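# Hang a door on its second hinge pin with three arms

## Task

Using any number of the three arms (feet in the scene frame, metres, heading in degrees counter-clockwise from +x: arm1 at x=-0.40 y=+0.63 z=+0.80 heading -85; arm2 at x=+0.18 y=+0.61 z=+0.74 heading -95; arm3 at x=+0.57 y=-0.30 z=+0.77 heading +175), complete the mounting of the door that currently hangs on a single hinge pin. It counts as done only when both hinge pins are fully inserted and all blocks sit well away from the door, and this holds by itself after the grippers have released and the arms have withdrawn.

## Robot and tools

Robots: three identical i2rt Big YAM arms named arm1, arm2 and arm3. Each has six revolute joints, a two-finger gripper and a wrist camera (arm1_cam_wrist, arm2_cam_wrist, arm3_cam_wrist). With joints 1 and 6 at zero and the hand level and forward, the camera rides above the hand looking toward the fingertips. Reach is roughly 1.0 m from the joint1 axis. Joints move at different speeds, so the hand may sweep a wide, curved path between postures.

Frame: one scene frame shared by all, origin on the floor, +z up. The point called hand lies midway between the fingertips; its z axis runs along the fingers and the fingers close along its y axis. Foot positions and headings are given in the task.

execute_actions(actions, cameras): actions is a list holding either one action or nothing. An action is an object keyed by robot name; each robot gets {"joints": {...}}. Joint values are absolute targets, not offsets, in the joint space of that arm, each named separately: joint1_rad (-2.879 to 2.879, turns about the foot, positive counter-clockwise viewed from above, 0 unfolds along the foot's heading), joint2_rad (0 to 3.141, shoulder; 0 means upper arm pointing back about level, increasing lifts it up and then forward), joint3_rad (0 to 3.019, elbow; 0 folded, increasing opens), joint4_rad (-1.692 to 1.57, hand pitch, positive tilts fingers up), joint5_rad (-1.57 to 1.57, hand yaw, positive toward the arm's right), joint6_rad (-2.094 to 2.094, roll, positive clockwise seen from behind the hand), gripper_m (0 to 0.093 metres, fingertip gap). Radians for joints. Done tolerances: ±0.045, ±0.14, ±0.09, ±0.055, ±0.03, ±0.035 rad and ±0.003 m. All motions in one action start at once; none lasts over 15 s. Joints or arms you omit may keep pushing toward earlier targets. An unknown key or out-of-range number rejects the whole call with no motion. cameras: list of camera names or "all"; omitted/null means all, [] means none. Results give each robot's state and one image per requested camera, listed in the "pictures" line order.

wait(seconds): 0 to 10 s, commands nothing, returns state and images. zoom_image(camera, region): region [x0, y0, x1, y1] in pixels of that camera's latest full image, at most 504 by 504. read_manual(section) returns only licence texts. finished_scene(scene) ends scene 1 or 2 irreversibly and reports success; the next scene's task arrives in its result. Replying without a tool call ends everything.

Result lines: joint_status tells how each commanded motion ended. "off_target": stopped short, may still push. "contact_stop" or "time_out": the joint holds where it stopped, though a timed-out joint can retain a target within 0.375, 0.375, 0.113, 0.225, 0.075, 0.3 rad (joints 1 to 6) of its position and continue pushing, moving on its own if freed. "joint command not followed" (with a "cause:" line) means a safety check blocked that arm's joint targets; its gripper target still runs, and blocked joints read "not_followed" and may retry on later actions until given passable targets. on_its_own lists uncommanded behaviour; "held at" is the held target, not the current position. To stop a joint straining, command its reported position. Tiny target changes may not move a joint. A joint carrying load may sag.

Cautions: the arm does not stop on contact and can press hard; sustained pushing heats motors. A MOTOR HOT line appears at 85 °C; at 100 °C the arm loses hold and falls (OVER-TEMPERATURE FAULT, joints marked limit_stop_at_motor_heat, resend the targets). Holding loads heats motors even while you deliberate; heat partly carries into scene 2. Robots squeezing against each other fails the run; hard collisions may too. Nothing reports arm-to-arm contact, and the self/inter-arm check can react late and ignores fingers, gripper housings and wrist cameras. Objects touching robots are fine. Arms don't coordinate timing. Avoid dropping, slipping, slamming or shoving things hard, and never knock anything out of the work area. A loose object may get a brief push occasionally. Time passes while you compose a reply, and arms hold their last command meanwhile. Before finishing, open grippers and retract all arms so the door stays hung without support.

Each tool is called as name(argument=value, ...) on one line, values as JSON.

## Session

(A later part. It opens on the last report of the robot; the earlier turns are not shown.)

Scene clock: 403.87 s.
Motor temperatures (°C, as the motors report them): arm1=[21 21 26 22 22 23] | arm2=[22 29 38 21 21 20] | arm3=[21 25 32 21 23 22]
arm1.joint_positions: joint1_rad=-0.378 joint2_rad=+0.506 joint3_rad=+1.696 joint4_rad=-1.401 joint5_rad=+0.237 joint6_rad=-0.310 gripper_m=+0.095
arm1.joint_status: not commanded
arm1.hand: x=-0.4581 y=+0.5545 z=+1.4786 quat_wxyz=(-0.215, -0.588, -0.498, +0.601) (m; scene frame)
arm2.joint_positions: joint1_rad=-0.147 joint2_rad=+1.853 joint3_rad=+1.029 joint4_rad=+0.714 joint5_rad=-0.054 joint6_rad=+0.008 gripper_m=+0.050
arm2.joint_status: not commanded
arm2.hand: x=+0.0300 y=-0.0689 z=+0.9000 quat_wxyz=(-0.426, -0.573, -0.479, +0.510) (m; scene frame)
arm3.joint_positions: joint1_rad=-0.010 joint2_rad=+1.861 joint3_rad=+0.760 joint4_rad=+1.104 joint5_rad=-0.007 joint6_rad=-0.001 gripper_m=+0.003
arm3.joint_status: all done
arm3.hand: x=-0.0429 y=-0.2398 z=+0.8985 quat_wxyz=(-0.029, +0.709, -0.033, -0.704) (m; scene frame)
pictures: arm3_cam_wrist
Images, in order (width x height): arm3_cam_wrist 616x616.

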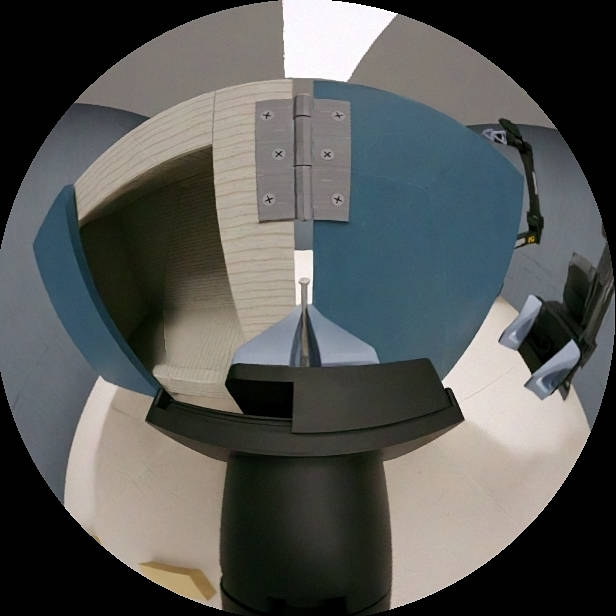

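execute_actions(actions=[{"arm3":{"joints":{"joint2_rad":1.92,"joint4_rad":1.17}},"arm2":{"joints":{"joint2_rad":1.70,"joint3_rad":0.80,"joint4_rad":0.87}}}], cameras=[])

execute_actions(actions=[{"arm3":{"joints":{"joint2_rad":1.95,"joint4_rad":1.20}},"arm2":{"joints":{"joint1_rad":-0.35,"joint5_rad":-0.44,"gripper_m":0.09}}}], cameras=["arm2_cam_wrist","arm3_cam_wrist"])

Scene clock: 409.07 s.
Motor temperatures (°C, as the motors report them): arm1=[21 21 26 22 22 23] | arm2=[22 29 38 21 21 20] | arm3=[21 25 32 21 23 22]
arm1.joint_positions: joint1_rad=-0.378 joint2_rad=+0.506 joint3_rad=+1.696 joint4_rad=-1.401 joint5_rad=+0.237 joint6_rad=-0.310 gripper_m=+0.095
arm1.joint_status: not commanded
arm1.hand: x=-0.4581 y=+0.5545 z=+1.4786 quat_wxyz=(-0.215, -0.588, -0.498, +0.601) (m; scene frame)
arm2.joint_positions: joint1_rad=-0.147 joint2_rad=+1.692 joint3_rad=+0.807 joint4_rad=+0.852 joint5_rad=-0.054 joint6_rad=+0.008 gripper_m=+0.050
arm2.joint_status: all done
arm2.hand: x=+0.0472 y=+0.0027 z=+0.9264 quat_wxyz=(-0.443, -0.552, -0.464, +0.532) (m; scene frame)
arm3.joint_positions: joint1_rad=-0.010 joint2_rad=+1.891 joint3_rad=+0.760 joint4_rad=+1.155 joint5_rad=-0.007 joint6_rad=-0.001 gripper_m=+0.003
arm3.joint_status: all done
arm3.hand: x=-0.0427 y=-0.2399 z=+0.8933 quat_wxyz=(-0.029, +0.702, -0.033, -0.711) (m; scene frame)
pictures: none
No camera images: the call's "cameras" was empty. Leave "cameras" out to get every camera's image.

Scene clock: 410.20 s.
Motor temperatures (°C, as the motors report them): arm1=[21 21 26 22 22 23] | arm2=[22 29 38 21 21 20] | arm3=[21 25 32 21 23 22]
arm1.joint_positions: joint1_rad=-0.378 joint2_rad=+0.506 joint3_rad=+1.696 joint4_rad=-1.401 joint5_rad=+0.237 joint6_rad=-0.310 gripper_m=+0.095
arm1.joint_status: not commanded
arm1.hand: x=-0.4581 y=+0.5545 z=+1.4786 quat_wxyz=(-0.215, -0.588, -0.498, +0.601) (m; scene frame)
arm2.joint_positions: joint1_rad=-0.354 joint2_rad=+1.692 joint3_rad=+0.807 joint4_rad=+0.852 joint5_rad=-0.436 joint6_rad=+0.008 gripper_m=+0.090
arm2.joint_status: all done
arm2.hand: x=-0.0111 y=+0.0307 z=+0.9279 quat_wxyz=(-0.492, -0.513, -0.507, +0.488) (m; scene frame)
arm3.joint_positions: joint1_rad=-0.010 joint2_rad=+1.909 joint3_rad=+0.760 joint4_rad=+1.195 joint5_rad=-0.007 joint6_rad=-0.001 gripper_m=+0.003
arm3.joint_status: all done
arm3.hand: x=-0.0423 y=-0.2399 z=+0.8925 quat_wxyz=(-0.030, +0.694, -0.033, -0.719) (m; scene frame)
pictures: arm2_cam_wrist, arm3_cam_wrist
Images, in order (width x height): arm2_cam_wrist 616x616, arm3_cam_wrist 616x616.

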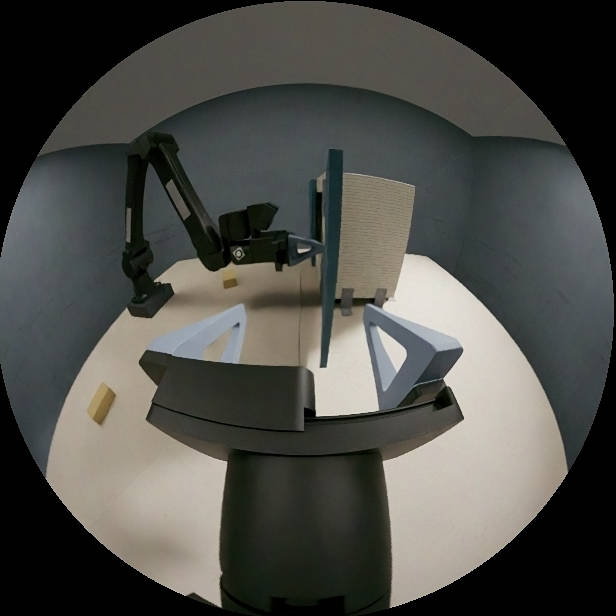

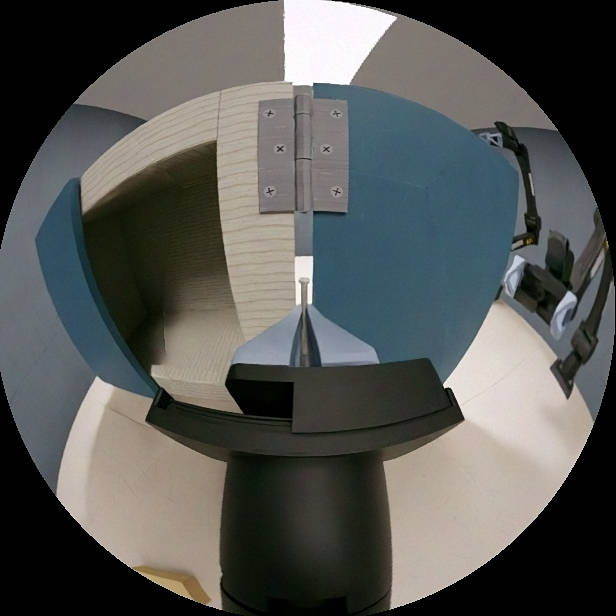

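execute_actions(actions=[{"arm3":{"joints":{"joint2_rad":1.89,"joint4_rad":1.14}},"arm2":{"joints":{"joint2_rad":1.885,"joint3_rad":1.212,"joint4_rad":0.72,"joint5_rad":-0.46}}}], cameras=["arm2_cam_wrist"])

Scene clock: 415.13 s.
Motor temperatures (°C, as the motors report them): arm1=[21 21 26 22 22 23] | arm2=[22 29 37 21 21 20] | arm3=[21 25 32 21 23 22]
arm1.joint_positions: joint1_rad=-0.378 joint2_rad=+0.506 joint3_rad=+1.696 joint4_rad=-1.401 joint5_rad=+0.237 joint6_rad=-0.310 gripper_m=+0.095
arm1.joint_status: not commanded
arm1.hand: x=-0.4581 y=+0.5545 z=+1.4786 quat_wxyz=(-0.215, -0.588, -0.498, +0.601) (m; scene frame)
arm2.joint_positions: joint1_rad=-0.354 joint2_rad=+1.878 joint3_rad=+1.175 joint4_rad=+0.729 joint5_rad=-0.457 joint6_rad=+0.008 gripper_m=+0.090
arm2.joint_status: all done
arm2.hand: x=-0.0560 y=-0.0742 z=+0.9628 quat_wxyz=(-0.504, -0.488, -0.505, +0.503) (m; scene frame)
arm3.joint_positions: joint1_rad=-0.010 joint2_rad=+1.898 joint3_rad=+0.761 joint4_rad=+1.169 joint5_rad=-0.007 joint6_rad=-0.001 gripper_m=+0.003
arm3.joint_status: all done
arm3.hand: x=-0.0427 y=-0.2399 z=+0.8927 quat_wxyz=(-0.030, +0.699, -0.033, -0.714) (m; scene frame)
pictures: arm2_cam_wrist
Images, in order (width x height): arm2_cam_wrist 616x616.

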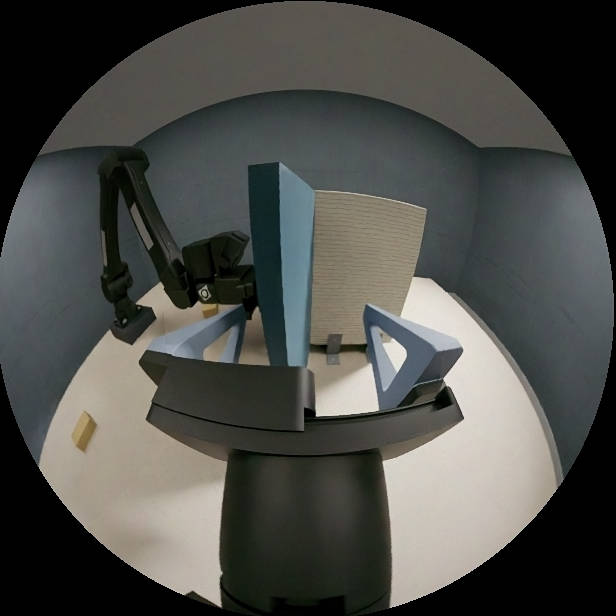

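execute_actions(actions=[{"arm3":{"joints":{"gripper_m":0.010}},"arm2":{"joints":{"gripper_m":0.0}}}], cameras=["arm3_cam_wrist"])

execute_actions(actions=[{"arm2":{"joints":{"joint2_rad":1.80,"joint4_rad":0.77}}}], cameras=["arm3_cam_wrist"])

zoom_image(camera="arm3_cam_wrist", region=[260, 240, 350, 375])

Scene clock: 419.17 s.
Motor temperatures (°C, as the motors report them): arm1=[21 21 26 22 22 23] | arm2=[22 29 38 21 21 20] | arm3=[21 25 32 21 23 22]
arm1.joint_positions: joint1_rad=-0.378 joint2_rad=+0.506 joint3_rad=+1.696 joint4_rad=-1.401 joint5_rad=+0.237 joint6_rad=-0.310 gripper_m=+0.095
arm1.joint_status: not commanded
arm1.hand: x=-0.4581 y=+0.5545 z=+1.4786 quat_wxyz=(-0.215, -0.588, -0.498, +0.601) (m; scene frame)
arm2.joint_positions: joint1_rad=-0.354 joint2_rad=+1.878 joint3_rad=+1.175 joint4_rad=+0.729 joint5_rad=-0.445 joint6_rad=+0.009 gripper_m=+0.011
arm2.joint_status: gripper_m off_target (ended at +0.011, target +0.000)
arm2.hand: x=-0.0583 y=-0.0742 z=+0.9628 quat_wxyz=(-0.502, -0.491, -0.502, +0.505) (m; scene frame)
arm3.joint_positions: joint1_rad=-0.014 joint2_rad=+1.898 joint3_rad=+0.761 joint4_rad=+1.151 joint5_rad=-0.004 joint6_rad=+0.000 gripper_m=+0.010
arm3.joint_status: all done
arm3.hand: x=-0.0425 y=-0.2372 z=+0.8881 quat_wxyz=(-0.032, +0.705, -0.036, -0.707) (m; scene frame)
pictures: arm3_cam_wrist
Images, in order (width x height): arm3_cam_wrist 616x616.

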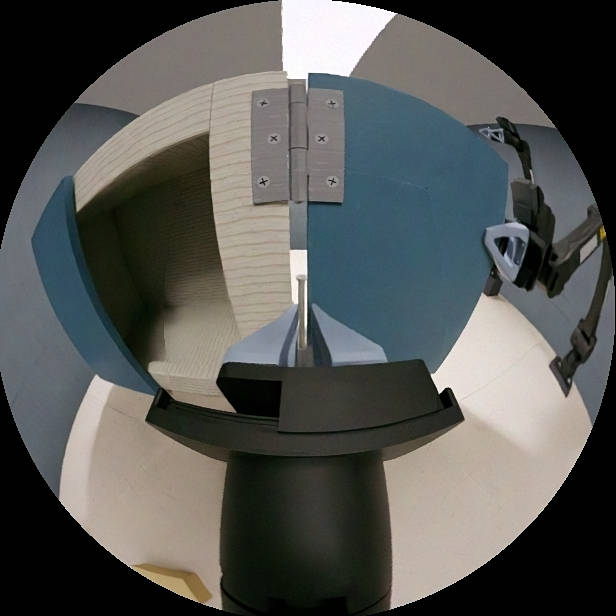

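Scene clock: 419.80 s.
Motor temperatures (°C, as the motors report them): arm1=[21 21 26 22 22 23] | arm2=[22 29 38 21 21 20] | arm3=[21 25 32 21 23 22]
arm1.joint_positions: joint1_rad=-0.378 joint2_rad=+0.506 joint3_rad=+1.696 joint4_rad=-1.401 joint5_rad=+0.237 joint6_rad=-0.310 gripper_m=+0.095
arm1.joint_status: not commanded
arm1.hand: x=-0.4581 y=+0.5545 z=+1.4786 quat_wxyz=(-0.215, -0.588, -0.498, +0.601) (m; scene frame)
arm2.joint_positions: joint1_rad=-0.354 joint2_rad=+1.874 joint3_rad=+1.175 joint4_rad=+0.729 joint5_rad=-0.445 joint6_rad=+0.009 gripper_m=+0.011
arm2.joint_status: all done
arm2.hand: x=-0.0575 y=-0.0741 z=+0.9657 quat_wxyz=(-0.502, -0.489, -0.501, +0.507) (m; scene frame)
arm3.joint_positions: joint1_rad=-0.014 joint2_rad=+1.898 joint3_rad=+0.761 joint4_rad=+1.151 joint5_rad=-0.005 joint6_rad=+0.000 gripper_m=+0.010
arm3.joint_status: not commanded
arm3.hand: x=-0.0426 y=-0.2374 z=+0.8881 quat_wxyz=(-0.031, +0.705, -0.035, -0.707) (m; scene frame)
pictures: arm3_cam_wrist
Images, in order (width x height): arm3_cam_wrist 616x616.

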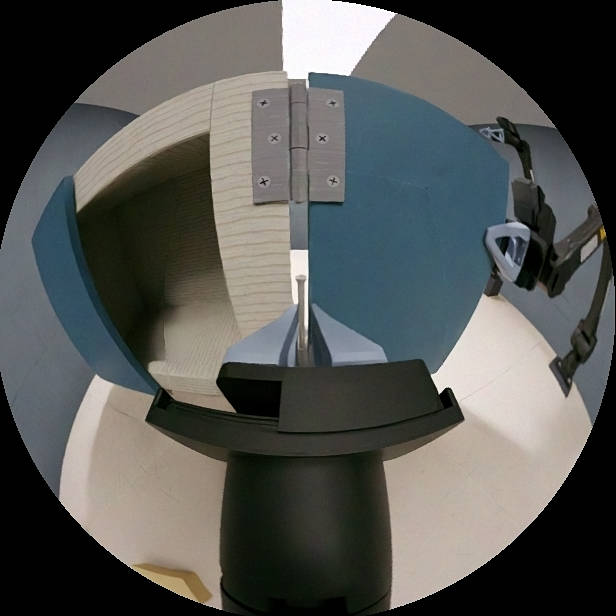

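Region (260, 240, 350, 375) of arm3_cam_wrist's 616x616 image, scaled by 3.733, with more detail than that image has.

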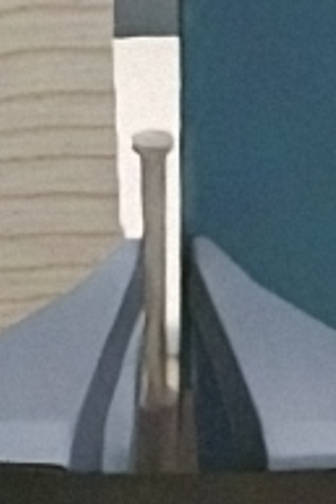

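execute_actions(actions=[{"arm3":{"joints":{"joint1_rad":-0.002}}}], cameras=["arm3_cam_wrist"])

zoom_image(camera="arm3_cam_wrist", region=[260, 240, 350, 375])

Scene clock: 423.03 s.
Motor temperatures (°C, as the motors report them): arm1=[21 21 26 22 22 23] | arm2=[22 30 38 21 21 20] | arm3=[21 25 32 21 23 22]
arm1.joint_positions: joint1_rad=-0.378 joint2_rad=+0.506 joint3_rad=+1.696 joint4_rad=-1.401 joint5_rad=+0.237 joint6_rad=-0.310 gripper_m=+0.095
arm1.joint_status: not commanded
arm1.hand: x=-0.4581 y=+0.5545 z=+1.4786 quat_wxyz=(-0.215, -0.588, -0.498, +0.601) (m; scene frame)
arm2.joint_positions: joint1_rad=-0.354 joint2_rad=+1.874 joint3_rad=+1.175 joint4_rad=+0.729 joint5_rad=-0.445 joint6_rad=+0.009 gripper_m=+0.011
arm2.joint_status: not commanded
arm2.hand: x=-0.0575 y=-0.0741 z=+0.9657 quat_wxyz=(-0.502, -0.489, -0.501, +0.507) (m; scene frame)
arm3.joint_positions: joint1_rad=-0.014 joint2_rad=+1.898 joint3_rad=+0.761 joint4_rad=+1.151 joint5_rad=-0.005 joint6_rad=+0.000 gripper_m=+0.010
arm3.joint_status: all done
arm3.hand: x=-0.0426 y=-0.2374 z=+0.8881 quat_wxyz=(-0.031, +0.705, -0.035, -0.707) (m; scene frame)
pictures: arm3_cam_wrist
Images, in order (width x height): arm3_cam_wrist 616x616.

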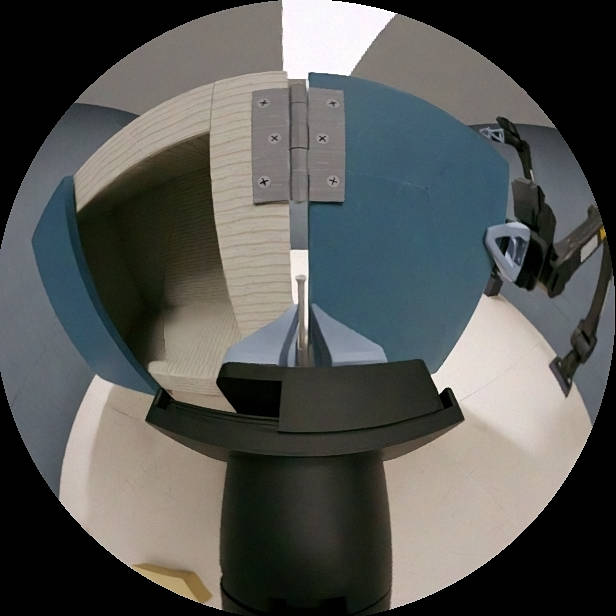

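Region (260, 240, 350, 375) of arm3_cam_wrist's 616x616 image, scaled by 3.733, with more detail than that image has.

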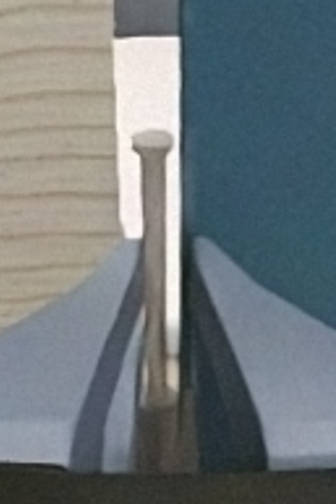

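execute_actions(actions=[{"arm3":{"joints":{"joint2_rad":1.79,"joint3_rad":0.64,"joint4_rad":1.12,"gripper_m":0.014}}}], cameras=[])

execute_actions(actions=[{"arm3":{"joints":{"gripper_m":0.09}}}], cameras=["arm3_cam_wrist"])

zoom_image(camera="arm3_cam_wrist", region=[240, 180, 370, 375])

Scene clock: 427.97 s.
Motor temperatures (°C, as the motors report them): arm1=[21 21 26 22 22 23] | arm2=[22 31 38 21 21 20] | arm3=[21 25 32 21 23 22]
arm1.joint_positions: joint1_rad=-0.378 joint2_rad=+0.506 joint3_rad=+1.696 joint4_rad=-1.401 joint5_rad=+0.237 joint6_rad=-0.310 gripper_m=+0.095
arm1.joint_status: not commanded
arm1.hand: x=-0.4581 y=+0.5545 z=+1.4786 quat_wxyz=(-0.215, -0.588, -0.498, +0.601) (m; scene frame)
arm2.joint_positions: joint1_rad=-0.354 joint2_rad=+1.873 joint3_rad=+1.175 joint4_rad=+0.729 joint5_rad=-0.445 joint6_rad=+0.010 gripper_m=+0.011
arm2.joint_status: not commanded
arm2.hand: x=-0.0575 y=-0.0740 z=+0.9659 quat_wxyz=(-0.503, -0.489, -0.501, +0.507) (m; scene frame)
arm3.joint_positions: joint1_rad=-0.011 joint2_rad=+1.818 joint3_rad=+0.641 joint4_rad=+1.130 joint5_rad=-0.003 joint6_rad=+0.000 gripper_m=+0.014
arm3.joint_status: all done
arm3.hand: x=-0.0011 y=-0.2430 z=+0.8816 quat_wxyz=(-0.029, +0.726, -0.036, -0.686) (m; scene frame)
pictures: none
No camera images: the call's "cameras" was empty. Leave "cameras" out to get every camera's image.

Scene clock: 428.63 s.
Motor temperatures (°C, as the motors report them): arm1=[21 21 26 22 22 23] | arm2=[22 31 38 21 21 20] | arm3=[21 25 32 21 23 22]
arm1.joint_positions: joint1_rad=-0.378 joint2_rad=+0.506 joint3_rad=+1.696 joint4_rad=-1.401 joint5_rad=+0.237 joint6_rad=-0.310 gripper_m=+0.095
arm1.joint_status: not commanded
arm1.hand: x=-0.4581 y=+0.5545 z=+1.4786 quat_wxyz=(-0.215, -0.588, -0.498, +0.601) (m; scene frame)
arm2.joint_positions: joint1_rad=-0.354 joint2_rad=+1.873 joint3_rad=+1.175 joint4_rad=+0.729 joint5_rad=-0.445 joint6_rad=+0.010 gripper_m=+0.011
arm2.joint_status: not commanded
arm2.hand: x=-0.0575 y=-0.0740 z=+0.9659 quat_wxyz=(-0.503, -0.489, -0.501, +0.507) (m; scene frame)
arm3.joint_positions: joint1_rad=-0.011 joint2_rad=+1.818 joint3_rad=+0.641 joint4_rad=+1.130 joint5_rad=-0.003 joint6_rad=+0.000 gripper_m=+0.090
arm3.joint_status: all done
arm3.hand: x=-0.0011 y=-0.2430 z=+0.8816 quat_wxyz=(-0.029, +0.726, -0.036, -0.686) (m; scene frame)
pictures: arm3_cam_wrist
Images, in order (width x height): arm3_cam_wrist 616x616.

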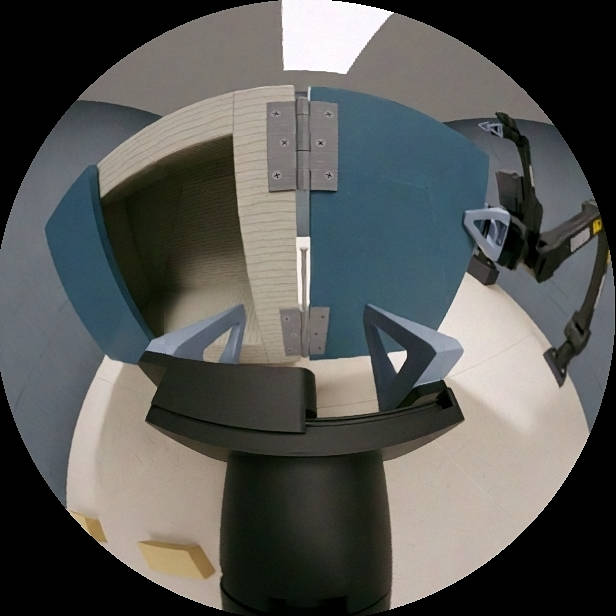

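Region (240, 180, 370, 375) of arm3_cam_wrist's 616x616 image, scaled by 2.585, with more detail than that image has.

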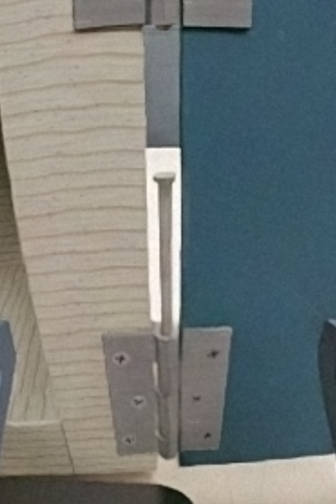

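execute_actions(actions=[{"arm2":{"joints":{"joint2_rad":1.89,"joint4_rad":0.745}}}], cameras=["arm3_cam_wrist"])

zoom_image(camera="arm3_cam_wrist", region=[260, 230, 350, 365])

Scene clock: 431.10 s.
Motor temperatures (°C, as the motors report them): arm1=[21 21 26 22 22 23] | arm2=[22 31 39 21 21 20] | arm3=[21 25 32 21 23 22]
arm1.joint_positions: joint1_rad=-0.378 joint2_rad=+0.506 joint3_rad=+1.696 joint4_rad=-1.401 joint5_rad=+0.237 joint6_rad=-0.310 gripper_m=+0.095
arm1.joint_status: not commanded
arm1.hand: x=-0.4581 y=+0.5545 z=+1.4786 quat_wxyz=(-0.215, -0.588, -0.498, +0.601) (m; scene frame)
arm2.joint_positions: joint1_rad=-0.354 joint2_rad=+1.878 joint3_rad=+1.175 joint4_rad=+0.729 joint5_rad=-0.445 joint6_rad=+0.010 gripper_m=+0.011
arm2.joint_status: all done
arm2.hand: x=-0.0577 y=-0.0744 z=+0.9627 quat_wxyz=(-0.502, -0.491, -0.502, +0.505) (m; scene frame)
arm3.joint_positions: joint1_rad=-0.011 joint2_rad=+1.818 joint3_rad=+0.641 joint4_rad=+1.130 joint5_rad=-0.003 joint6_rad=+0.000 gripper_m=+0.090
arm3.joint_status: not commanded
arm3.hand: x=-0.0011 y=-0.2430 z=+0.8816 quat_wxyz=(-0.029, +0.726, -0.036, -0.686) (m; scene frame)
pictures: arm3_cam_wrist
Images, in order (width x height): arm3_cam_wrist 616x616.

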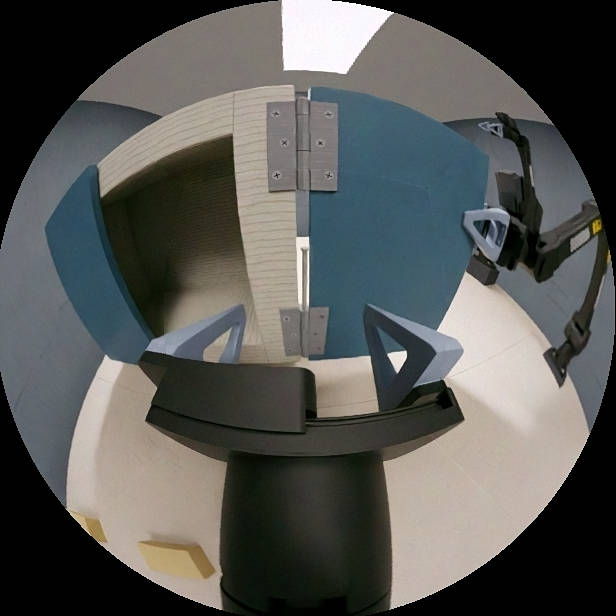

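Region (260, 230, 350, 365) of arm3_cam_wrist's 616x616 image, scaled by 3.733, with more detail than that image has.

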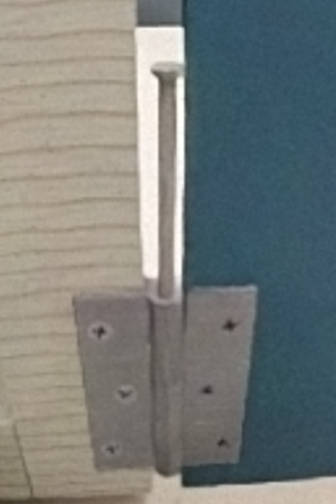

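execute_actions(actions=[{"arm2":{"joints":{"joint2_rad":1.845,"joint6_rad":-0.06}}}], cameras=["arm3_cam_wrist","arm2_cam_wrist"])

zoom_image(camera="arm3_cam_wrist", region=[260, 230, 350, 365])

Scene clock: 437.57 s.
Motor temperatures (°C, as the motors report them): arm1=[21 21 26 22 22 23] | arm2=[22 30 39 21 21 20] | arm3=[21 26 32 21 23 22]
arm1.joint_positions: joint1_rad=-0.378 joint2_rad=+0.506 joint3_rad=+1.696 joint4_rad=-1.401 joint5_rad=+0.237 joint6_rad=-0.310 gripper_m=+0.095
arm1.joint_status: not commanded
arm1.hand: x=-0.4581 y=+0.5545 z=+1.4786 quat_wxyz=(-0.215, -0.588, -0.498, +0.601) (m; scene frame)
arm2.joint_positions: joint1_rad=-0.354 joint2_rad=+1.877 joint3_rad=+1.175 joint4_rad=+0.729 joint5_rad=-0.445 joint6_rad=+0.002 gripper_m=+0.011
arm2.joint_status: joint6_rad time_out (moved -0.008 of -0.070); the others done
arm2.on_its_own: joint6_rad reads +0.002 and still pushes toward -0.060 since a time_out
arm2.hand: x=-0.0577 y=-0.0743 z=+0.9635 quat_wxyz=(-0.500, -0.489, -0.504, +0.507) (m; scene frame)
arm3.joint_positions: joint1_rad=-0.011 joint2_rad=+1.818 joint3_rad=+0.641 joint4_rad=+1.130 joint5_rad=-0.003 joint6_rad=+0.000 gripper_m=+0.090
arm3.joint_status: not commanded
arm3.hand: x=-0.0011 y=-0.2430 z=+0.8816 quat_wxyz=(-0.029, +0.726, -0.036, -0.686) (m; scene frame)
pictures: arm2_cam_wrist, arm3_cam_wrist
Images, in order (width x height): arm2_cam_wrist 616x616, arm3_cam_wrist 616x616.

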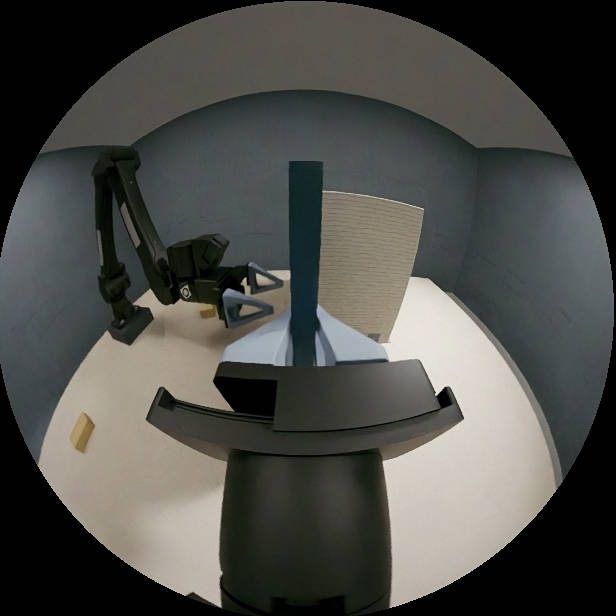

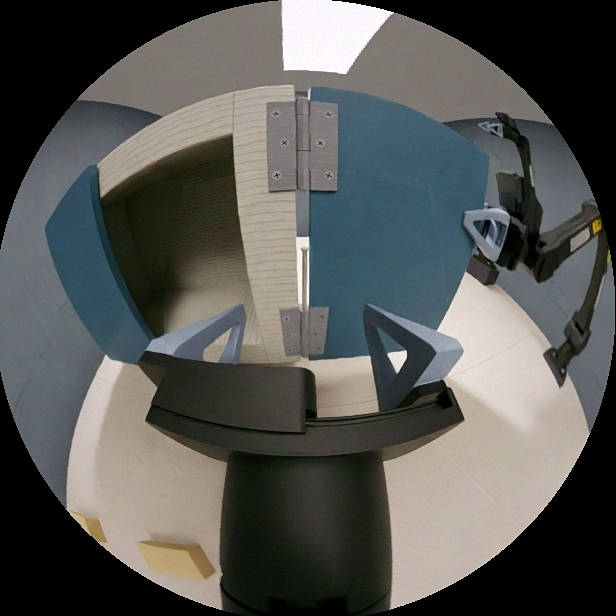

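Region (260, 230, 350, 365) of arm3_cam_wrist's 616x616 image, scaled by 3.733, with more detail than that image has.

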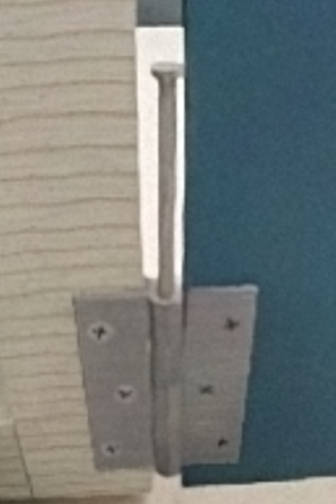

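execute_actions(actions=[{"arm2":{"joints":{"joint6_rad":0.0}},"arm3":{"joints":{"joint2_rad":1.72,"joint3_rad":0.745,"joint4_rad":1.025,"gripper_m":0.0}}}], cameras=["arm3_cam_wrist"])

Scene clock: 444.07 s.
Motor temperatures (°C, as the motors report them): arm1=[21 21 26 22 22 23] | arm2=[22 31 39 21 21 21] | arm3=[21 26 32 21 23 22]
arm1.joint_positions: joint1_rad=-0.378 joint2_rad=+0.506 joint3_rad=+1.696 joint4_rad=-1.401 joint5_rad=+0.237 joint6_rad=-0.310 gripper_m=+0.095
arm1.joint_status: not commanded
arm1.hand: x=-0.4581 y=+0.5545 z=+1.4786 quat_wxyz=(-0.215, -0.588, -0.498, +0.601) (m; scene frame)
arm2.joint_positions: joint1_rad=-0.354 joint2_rad=+1.877 joint3_rad=+1.175 joint4_rad=+0.729 joint5_rad=-0.445 joint6_rad=+0.008 gripper_m=+0.011
arm2.joint_status: all done
arm2.hand: x=-0.0577 y=-0.0743 z=+0.9635 quat_wxyz=(-0.502, -0.490, -0.502, +0.506) (m; scene frame)
arm3.joint_positions: joint1_rad=-0.011 joint2_rad=+1.741 joint3_rad=+0.713 joint4_rad=+1.036 joint5_rad=-0.003 joint6_rad=+0.000 gripper_m=+0.001
arm3.joint_status: all done
arm3.hand: x=-0.0252 y=-0.2404 z=+0.9314 quat_wxyz=(-0.030, +0.707, -0.035, -0.705) (m; scene frame)
pictures: arm3_cam_wrist
Images, in order (width x height): arm3_cam_wrist 616x616.

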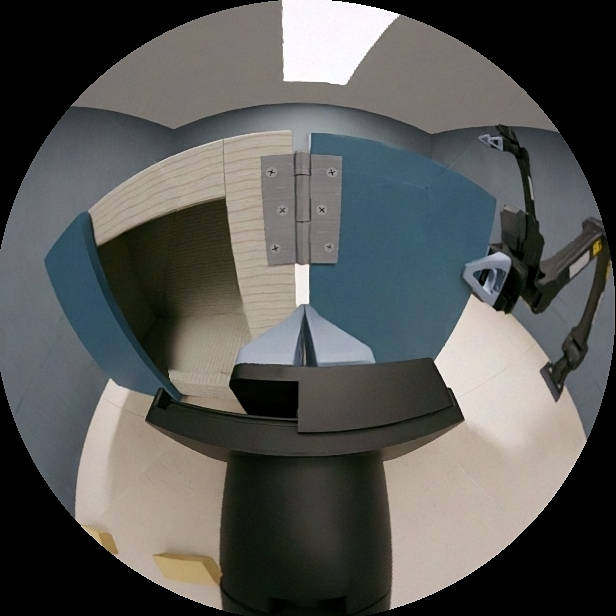

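execute_actions(actions=[{"arm3":{"joints":{"joint1_rad":0.003,"joint2_rad":1.78,"joint3_rad":0.803,"joint4_rad":1.003}}}], cameras=["arm3_cam_wrist"])

Scene clock: 446.73 s.
Motor temperatures (°C, as the motors report them): arm1=[21 21 26 22 22 23] | arm2=[22 31 39 21 21 21] | arm3=[21 26 32 21 23 22]
arm1.joint_positions: joint1_rad=-0.378 joint2_rad=+0.506 joint3_rad=+1.696 joint4_rad=-1.401 joint5_rad=+0.237 joint6_rad=-0.310 gripper_m=+0.095
arm1.joint_status: not commanded
arm1.hand: x=-0.4581 y=+0.5545 z=+1.4786 quat_wxyz=(-0.215, -0.588, -0.498, +0.601) (m; scene frame)
arm2.joint_positions: joint1_rad=-0.354 joint2_rad=+1.877 joint3_rad=+1.175 joint4_rad=+0.729 joint5_rad=-0.445 joint6_rad=+0.008 gripper_m=+0.011
arm2.joint_status: not commanded
arm2.hand: x=-0.0577 y=-0.0743 z=+0.9635 quat_wxyz=(-0.502, -0.490, -0.502, +0.506) (m; scene frame)
arm3.joint_positions: joint1_rad=-0.006 joint2_rad=+1.763 joint3_rad=+0.759 joint4_rad=+1.014 joint5_rad=-0.003 joint6_rad=+0.000 gripper_m=+0.001
arm3.joint_status: all done
arm3.hand: x=-0.0411 y=-0.2414 z=+0.9339 quat_wxyz=(-0.029, +0.707, -0.034, -0.706) (m; scene frame)
pictures: arm3_cam_wrist
Images, in order (width x height): arm3_cam_wrist 616x616.

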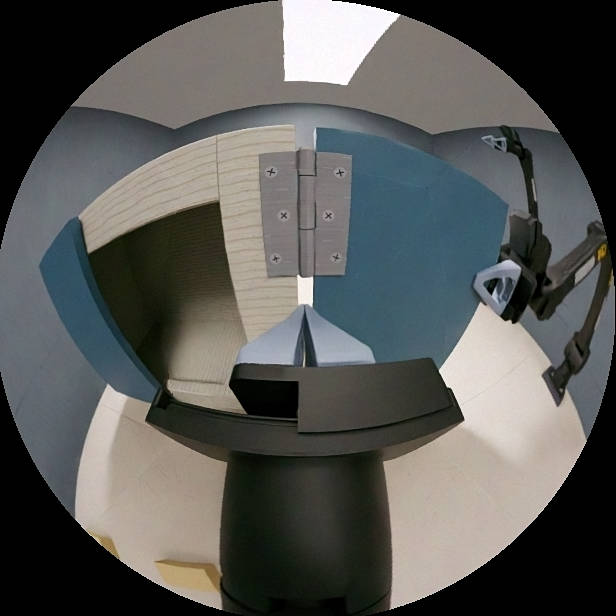

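execute_actions(actions=[{"arm3":{"joints":{"joint2_rad":1.845,"joint3_rad":0.808,"joint4_rad":1.09}}}], cameras=["arm3_cam_wrist"])

Scene clock: 449.87 s.
Motor temperatures (°C, as the motors report them): arm1=[21 21 26 22 22 23] | arm2=[22 31 39 21 21 21] | arm3=[21 26 32 21 23 22]
arm1.joint_positions: joint1_rad=-0.378 joint2_rad=+0.506 joint3_rad=+1.696 joint4_rad=-1.401 joint5_rad=+0.237 joint6_rad=-0.310 gripper_m=+0.095
arm1.joint_status: not commanded
arm1.hand: x=-0.4581 y=+0.5545 z=+1.4786 quat_wxyz=(-0.215, -0.588, -0.498, +0.601) (m; scene frame)
arm2.joint_positions: joint1_rad=-0.354 joint2_rad=+1.877 joint3_rad=+1.175 joint4_rad=+0.729 joint5_rad=-0.445 joint6_rad=+0.010 gripper_m=+0.011
arm2.joint_status: not commanded
arm2.hand: x=-0.0577 y=-0.0743 z=+0.9635 quat_wxyz=(-0.502, -0.491, -0.502, +0.505) (m; scene frame)
arm3.joint_positions: joint1_rad=-0.006 joint2_rad=+1.812 joint3_rad=+0.767 joint4_rad=+1.079 joint5_rad=-0.004 joint6_rad=+0.000 gripper_m=+0.001
arm3.joint_status: all done
arm3.hand: x=-0.0449 y=-0.2416 z=+0.9242 quat_wxyz=(-0.029, +0.698, -0.033, -0.715) (m; scene frame)
pictures: arm3_cam_wrist
Images, in order (width x height): arm3_cam_wrist 616x616.

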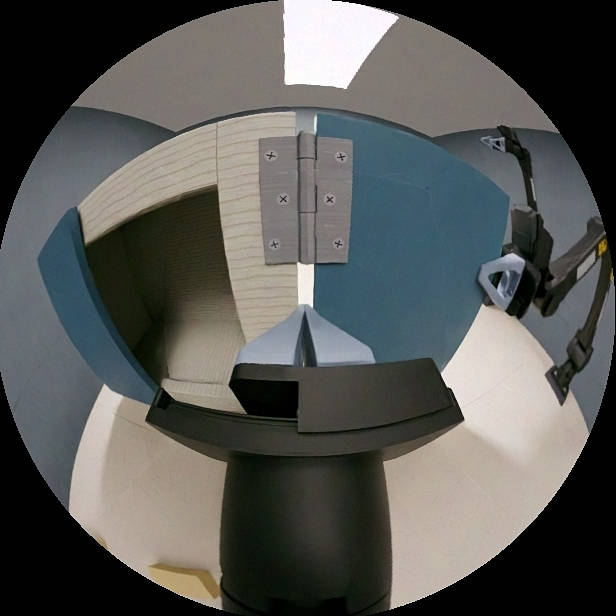

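execute_actions(actions=[{"arm3":{"joints":{"joint2_rad":1.855,"joint3_rad":0.772,"joint4_rad":1.07}},"arm2":{"joints":{"joint2_rad":1.81,"joint6_rad":-0.025}}}], cameras=[])

Scene clock: 453.43 s.
Motor temperatures (°C, as the motors report them): arm1=[21 21 26 22 22 23] | arm2=[22 31 39 21 21 21] | arm3=[21 25 33 21 23 22]
arm1.joint_positions: joint1_rad=-0.378 joint2_rad=+0.506 joint3_rad=+1.696 joint4_rad=-1.401 joint5_rad=+0.237 joint6_rad=-0.310 gripper_m=+0.095
arm1.joint_status: not commanded
arm1.hand: x=-0.4581 y=+0.5545 z=+1.4786 quat_wxyz=(-0.215, -0.588, -0.498, +0.601) (m; scene frame)
arm2.joint_positions: joint1_rad=-0.354 joint2_rad=+1.875 joint3_rad=+1.175 joint4_rad=+0.729 joint5_rad=-0.445 joint6_rad=+0.010 gripper_m=+0.011
arm2.joint_status: all done
arm2.hand: x=-0.0576 y=-0.0742 z=+0.9649 quat_wxyz=(-0.502, -0.490, -0.501, +0.506) (m; scene frame)
arm3.joint_positions: joint1_rad=-0.006 joint2_rad=+1.813 joint3_rad=+0.767 joint4_rad=+1.079 joint5_rad=-0.004 joint6_rad=+0.000 gripper_m=+0.001
arm3.joint_status: all done
arm3.hand: x=-0.0450 y=-0.2416 z=+0.9238 quat_wxyz=(-0.029, +0.698, -0.033, -0.714) (m; scene frame)
pictures: none
No camera images: the call's "cameras" was empty. Leave "cameras" out to get every camera's image.

execute_actions(actions=[{"arm2":{"joints":{"joint2_rad":1.91,"joint4_rad":0.72}}}], cameras=[])

Scene clock: 455.40 s.
Motor temperatures (°C, as the motors report them): arm1=[21 21 26 22 22 23] | arm2=[22 31 39 21 21 21] | arm3=[21 25 33 21 23 22]
arm1.joint_positions: joint1_rad=-0.378 joint2_rad=+0.506 joint3_rad=+1.696 joint4_rad=-1.401 joint5_rad=+0.237 joint6_rad=-0.310 gripper_m=+0.095
arm1.joint_status: not commanded
arm1.hand: x=-0.4581 y=+0.5545 z=+1.4786 quat_wxyz=(-0.215, -0.588, -0.498, +0.601) (m; scene frame)
arm2.joint_positions: joint1_rad=-0.354 joint2_rad=+1.877 joint3_rad=+1.175 joint4_rad=+0.724 joint5_rad=-0.445 joint6_rad=+0.008 gripper_m=+0.011
arm2.joint_status: all done
arm2.hand: x=-0.0577 y=-0.0744 z=+0.9621 quat_wxyz=(-0.501, -0.492, -0.503, +0.504) (m; scene frame)
arm3.joint_positions: joint1_rad=-0.006 joint2_rad=+1.813 joint3_rad=+0.767 joint4_rad=+1.079 joint5_rad=-0.004 joint6_rad=+0.000 gripper_m=+0.001
arm3.joint_status: not commanded
arm3.hand: x=-0.0450 y=-0.2416 z=+0.9238 quat_wxyz=(-0.029, +0.698, -0.033, -0.714) (m; scene frame)
pictures: none
No camera images: the call's "cameras" was empty. Leave "cameras" out to get every camera's image.

execute_actions(actions=[{"arm2":{"joints":{"joint2_rad":1.83,"joint4_rad":0.75,"joint6_rad":0.045}}}], cameras=[])

Scene clock: 462.13 s.
Motor temperatures (°C, as the motors report them): arm1=[21 21 26 22 22 23] | arm2=[22 30 39 21 21 21] | arm3=[21 25 32 21 23 22]
arm1.joint_positions: joint1_rad=-0.378 joint2_rad=+0.506 joint3_rad=+1.696 joint4_rad=-1.401 joint5_rad=+0.237 joint6_rad=-0.310 gripper_m=+0.095
arm1.joint_status: not commanded
arm1.hand: x=-0.4581 y=+0.5545 z=+1.4786 quat_wxyz=(-0.215, -0.588, -0.498, +0.601) (m; scene frame)
arm2.joint_positions: joint1_rad=-0.354 joint2_rad=+1.875 joint3_rad=+1.175 joint4_rad=+0.726 joint5_rad=-0.445 joint6_rad=+0.018 gripper_m=+0.011
arm2.joint_status: all done
arm2.hand: x=-0.0576 y=-0.0742 z=+0.9639 quat_wxyz=(-0.504, -0.493, -0.500, +0.503) (m; scene frame)
arm3.joint_positions: joint1_rad=-0.006 joint2_rad=+1.813 joint3_rad=+0.767 joint4_rad=+1.079 joint5_rad=-0.004 joint6_rad=+0.000 gripper_m=+0.001
arm3.joint_status: not commanded
arm3.hand: x=-0.0450 y=-0.2416 z=+0.9238 quat_wxyz=(-0.029, +0.698, -0.033, -0.714) (m; scene frame)
pictures: none
No camera images: the call's "cameras" was empty. Leave "cameras" out to get every camera's image.

execute_actions(actions=[{"arm3":{"joints":{"joint1_rad":-0.016,"joint2_rad":1.77,"joint3_rad":0.752}},"arm2":{"joints":{"joint6_rad":0.01}}}], cameras=["arm3_cam_wrist"])

zoom_image(camera="arm3_cam_wrist", region=[270, 270, 340, 375])

Scene clock: 465.37 s.
Motor temperatures (°C, as the motors report them): arm1=[21 21 26 22 22 23] | arm2=[22 31 39 21 21 21] | arm3=[21 25 32 21 23 22]
arm1.joint_positions: joint1_rad=-0.378 joint2_rad=+0.506 joint3_rad=+1.696 joint4_rad=-1.401 joint5_rad=+0.237 joint6_rad=-0.310 gripper_m=+0.095
arm1.joint_status: not commanded
arm1.hand: x=-0.4581 y=+0.5545 z=+1.4786 quat_wxyz=(-0.215, -0.588, -0.498, +0.601) (m; scene frame)
arm2.joint_positions: joint1_rad=-0.354 joint2_rad=+1.875 joint3_rad=+1.175 joint4_rad=+0.726 joint5_rad=-0.445 joint6_rad=+0.016 gripper_m=+0.011
arm2.joint_status: all done
arm2.hand: x=-0.0576 y=-0.0742 z=+0.9642 quat_wxyz=(-0.504, -0.493, -0.500, +0.504) (m; scene frame)
arm3.joint_positions: joint1_rad=-0.006 joint2_rad=+1.806 joint3_rad=+0.758 joint4_rad=+1.079 joint5_rad=-0.004 joint6_rad=+0.000 gripper_m=+0.001
arm3.joint_status: all done
arm3.hand: x=-0.0417 y=-0.2416 z=+0.9235 quat_wxyz=(-0.029, +0.699, -0.033, -0.713) (m; scene frame)
pictures: arm3_cam_wrist
Images, in order (width x height): arm3_cam_wrist 616x616.

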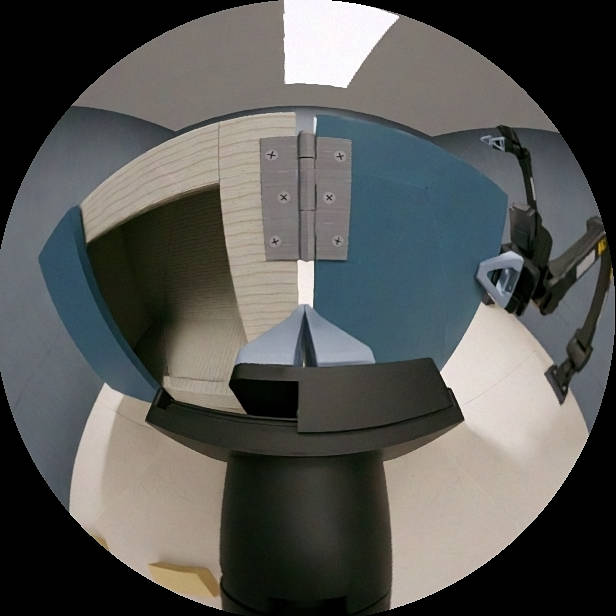

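Region (270, 270, 340, 375) of arm3_cam_wrist's 616x616 image, scaled by 4.800, with more detail than that image has.

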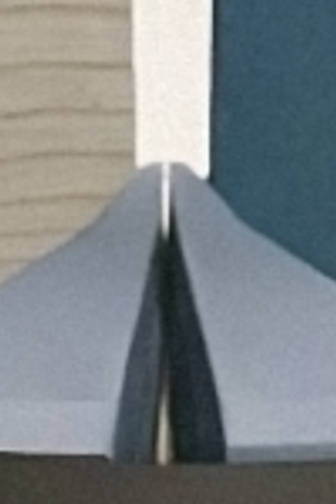

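execute_actions(actions=[{"arm3":{"joints":{"joint1_rad":-0.019,"joint2_rad":1.86,"joint3_rad":0.77,"joint4_rad":1.10}}}], cameras=["arm3_cam_wrist"])

zoom_image(camera="arm3_cam_wrist", region=[270, 270, 340, 375])

Scene clock: 468.53 s.
Motor temperatures (°C, as the motors report them): arm1=[21 21 26 22 22 23] | arm2=[22 31 39 21 21 21] | arm3=[21 25 32 21 23 22]
arm1.joint_positions: joint1_rad=-0.378 joint2_rad=+0.506 joint3_rad=+1.696 joint4_rad=-1.401 joint5_rad=+0.237 joint6_rad=-0.310 gripper_m=+0.095
arm1.joint_status: not commanded
arm1.hand: x=-0.4581 y=+0.5545 z=+1.4786 quat_wxyz=(-0.215, -0.588, -0.498, +0.601) (m; scene frame)
arm2.joint_positions: joint1_rad=-0.354 joint2_rad=+1.875 joint3_rad=+1.175 joint4_rad=+0.726 joint5_rad=-0.445 joint6_rad=+0.016 gripper_m=+0.011
arm2.joint_status: not commanded
arm2.hand: x=-0.0576 y=-0.0742 z=+0.9642 quat_wxyz=(-0.504, -0.493, -0.500, +0.504) (m; scene frame)
arm3.joint_positions: joint1_rad=-0.009 joint2_rad=+1.817 joint3_rad=+0.758 joint4_rad=+1.099 joint5_rad=-0.005 joint6_rad=+0.000 gripper_m=+0.001
arm3.joint_status: all done
arm3.hand: x=-0.0417 y=-0.2403 z=+0.9221 quat_wxyz=(-0.030, +0.696, -0.033, -0.716) (m; scene frame)
pictures: arm3_cam_wrist
Images, in order (width x height): arm3_cam_wrist 616x616.

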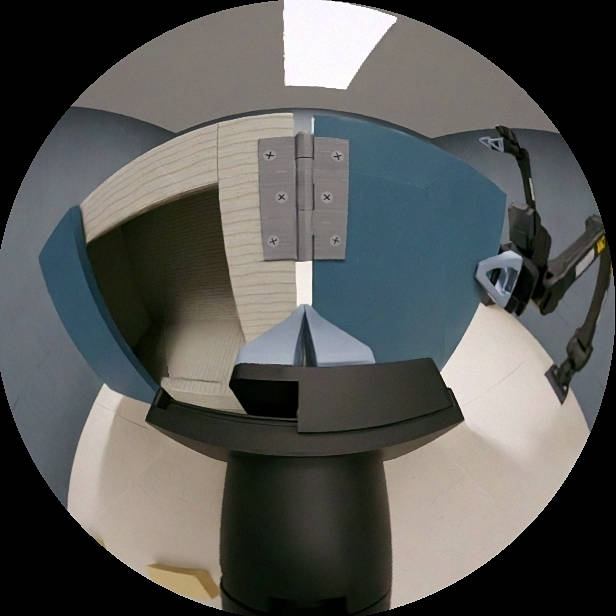

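Region (270, 270, 340, 375) of arm3_cam_wrist's 616x616 image, scaled by 4.800, with more detail than that image has.

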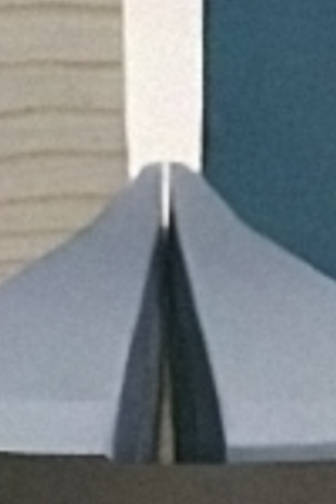

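execute_actions(actions=[{"arm2":{"joints":{"joint2_rad":1.90,"joint4_rad":0.73,"joint6_rad":-0.02}}}], cameras=[])

execute_actions(actions=[{"arm2":{"joints":{"joint2_rad":1.80,"joint4_rad":0.77,"joint6_rad":-0.03}}}], cameras=[])

Scene clock: 471.87 s.
Motor temperatures (°C, as the motors report them): arm1=[21 21 26 22 22 23] | arm2=[22 31 40 21 21 21] | arm3=[21 25 32 21 23 22]
arm1.joint_positions: joint1_rad=-0.378 joint2_rad=+0.506 joint3_rad=+1.696 joint4_rad=-1.401 joint5_rad=+0.237 joint6_rad=-0.310 gripper_m=+0.095
arm1.joint_status: not commanded
arm1.hand: x=-0.4581 y=+0.5545 z=+1.4786 quat_wxyz=(-0.215, -0.588, -0.498, +0.601) (m; scene frame)
arm2.joint_positions: joint1_rad=-0.354 joint2_rad=+1.877 joint3_rad=+1.175 joint4_rad=+0.726 joint5_rad=-0.445 joint6_rad=+0.010 gripper_m=+0.011
arm2.joint_status: all done
arm2.hand: x=-0.0577 y=-0.0744 z=+0.9626 quat_wxyz=(-0.502, -0.492, -0.502, +0.504) (m; scene frame)
arm3.joint_positions: joint1_rad=-0.009 joint2_rad=+1.818 joint3_rad=+0.758 joint4_rad=+1.100 joint5_rad=-0.005 joint6_rad=+0.000 gripper_m=+0.001
arm3.joint_status: not commanded
arm3.hand: x=-0.0417 y=-0.2403 z=+0.9218 quat_wxyz=(-0.030, +0.696, -0.033, -0.717) (m; scene frame)
pictures: none
No camera images: the call's "cameras" was empty. Leave "cameras" out to get every camera's image.

Scene clock: 473.70 s.
Motor temperatures (°C, as the motors report them): arm1=[21 21 26 22 22 23] | arm2=[22 31 40 21 21 21] | arm3=[21 25 32 21 23 22]
arm1.joint_positions: joint1_rad=-0.378 joint2_rad=+0.506 joint3_rad=+1.696 joint4_rad=-1.401 joint5_rad=+0.237 joint6_rad=-0.310 gripper_m=+0.095
arm1.joint_status: not commanded
arm1.hand: x=-0.4581 y=+0.5545 z=+1.4786 quat_wxyz=(-0.215, -0.588, -0.498, +0.601) (m; scene frame)
arm2.joint_positions: joint1_rad=-0.354 joint2_rad=+1.875 joint3_rad=+1.175 joint4_rad=+0.730 joint5_rad=-0.445 joint6_rad=+0.009 gripper_m=+0.011
arm2.joint_status: joint6_rad time_out (moved -0.001 of -0.040); the others done
arm2.on_its_own: joint6_rad reads +0.009 and still pushes toward -0.030 since a time_out
arm2.hand: x=-0.0576 y=-0.0741 z=+0.9653 quat_wxyz=(-0.502, -0.489, -0.502, +0.507) (m; scene frame)
arm3.joint_positions: joint1_rad=-0.009 joint2_rad=+1.818 joint3_rad=+0.758 joint4_rad=+1.100 joint5_rad=-0.005 joint6_rad=+0.000 gripper_m=+0.001
arm3.joint_status: not commanded
arm3.hand: x=-0.0417 y=-0.2403 z=+0.9218 quat_wxyz=(-0.030, +0.696, -0.033, -0.717) (m; scene frame)
pictures: none
No camera images: the call's "cameras" was empty. Leave "cameras" out to get every camera's image.

execute_actions(actions=[{"arm2":{"joints":{"joint2_rad":1.85,"joint4_rad":0.745,"joint6_rad":0.04}},"arm3":{"joints":{"joint2_rad":1.72,"joint3_rad":0.66,"joint4_rad":1.09}}}], cameras=[])

execute_actions(actions=[{"arm3":{"joints":{"joint1_rad":0.22,"joint5_rad":0.6,"joint2_rad":1.82,"joint3_rad":0.64,"joint4_rad":1.13,"gripper_m":0.09}}}], cameras=["arm3_cam_wrist"])

Scene clock: 484.77 s.
Motor temperatures (°C, as the motors report them): arm1=[21 21 26 22 22 23] | arm2=[22 32 40 21 21 21] | arm3=[21 25 32 21 23 22]
arm1.joint_positions: joint1_rad=-0.378 joint2_rad=+0.506 joint3_rad=+1.696 joint4_rad=-1.401 joint5_rad=+0.237 joint6_rad=-0.310 gripper_m=+0.095
arm1.joint_status: not commanded
arm1.hand: x=-0.4581 y=+0.5545 z=+1.4786 quat_wxyz=(-0.215, -0.588, -0.498, +0.601) (m; scene frame)
arm2.joint_positions: joint1_rad=-0.354 joint2_rad=+1.875 joint3_rad=+1.175 joint4_rad=+0.730 joint5_rad=-0.445 joint6_rad=+0.017 gripper_m=+0.011
arm2.joint_status: all done
arm2.hand: x=-0.0576 y=-0.0742 z=+0.9651 quat_wxyz=(-0.504, -0.492, -0.500, +0.504) (m; scene frame)
arm3.joint_positions: joint1_rad=-0.009 joint2_rad=+1.750 joint3_rad=+0.655 joint4_rad=+1.098 joint5_rad=-0.005 joint6_rad=+0.000 gripper_m=+0.001
arm3.joint_status: all done
arm3.hand: x=-0.0061 y=-0.2435 z=+0.9169 quat_wxyz=(-0.029, +0.709, -0.034, -0.704) (m; scene frame)
pictures: none
No camera images: the call's "cameras" was empty. Leave "cameras" out to get every camera's image.

Scene clock: 485.97 s.
Motor temperatures (°C, as the motors report them): arm1=[21 21 26 22 22 23] | arm2=[22 32 40 21 21 21] | arm3=[21 25 32 21 23 22]
arm1.joint_positions: joint1_rad=-0.378 joint2_rad=+0.506 joint3_rad=+1.696 joint4_rad=-1.401 joint5_rad=+0.237 joint6_rad=-0.310 gripper_m=+0.095
arm1.joint_status: not commanded
arm1.hand: x=-0.4581 y=+0.5545 z=+1.4786 quat_wxyz=(-0.215, -0.588, -0.498, +0.601) (m; scene frame)
arm2.joint_positions: joint1_rad=-0.354 joint2_rad=+1.875 joint3_rad=+1.175 joint4_rad=+0.730 joint5_rad=-0.445 joint6_rad=+0.017 gripper_m=+0.011
arm2.joint_status: not commanded
arm2.hand: x=-0.0576 y=-0.0742 z=+0.9651 quat_wxyz=(-0.504, -0.492, -0.500, +0.504) (m; scene frame)
arm3.joint_positions: joint1_rad=+0.226 joint2_rad=+1.815 joint3_rad=+0.645 joint4_rad=+1.108 joint5_rad=+0.597 joint6_rad=+0.001 gripper_m=+0.090
arm3.joint_status: all done
arm3.hand: x=+0.0165 y=-0.2781 z=+0.8816 quat_wxyz=(-0.166, +0.713, -0.154, -0.664) (m; scene frame)
pictures: arm3_cam_wrist
Images, in order (width x height): arm3_cam_wrist 616x616.

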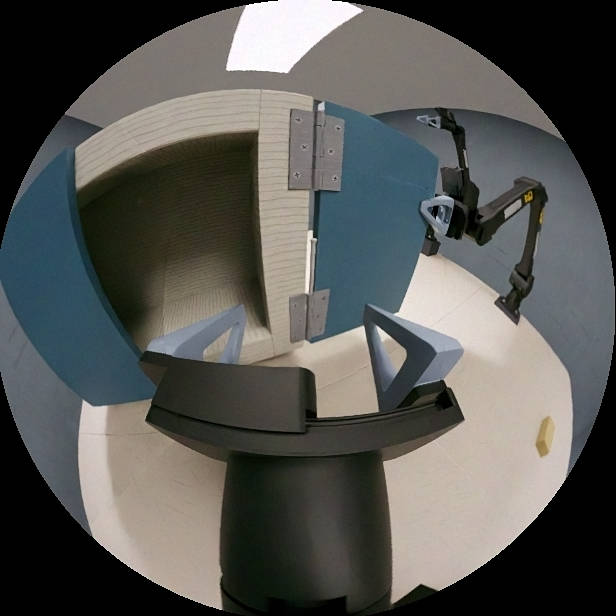

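zoom_image(camera="arm3_cam_wrist", region=[280, 225, 340, 350])

zoom_image(camera="arm3_cam_wrist", region=[280, 95, 350, 200])

Region (280, 225, 340, 350) of arm3_cam_wrist's 616x616 image, scaled by 4.032, with more detail than that image has; it fills the left 242 columns of this view, and the rest is white.

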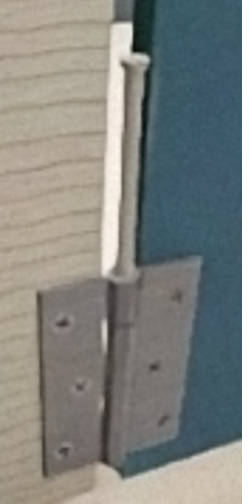

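Region (280, 95, 350, 200) of arm3_cam_wrist's 616x616 image, scaled by 4.800, with more detail than that image has.

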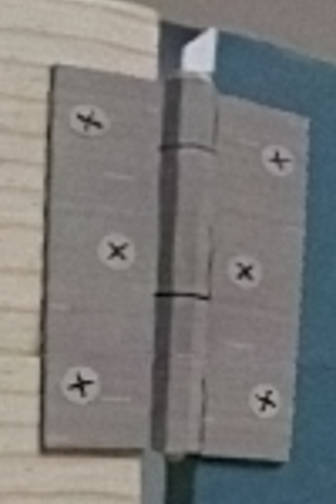

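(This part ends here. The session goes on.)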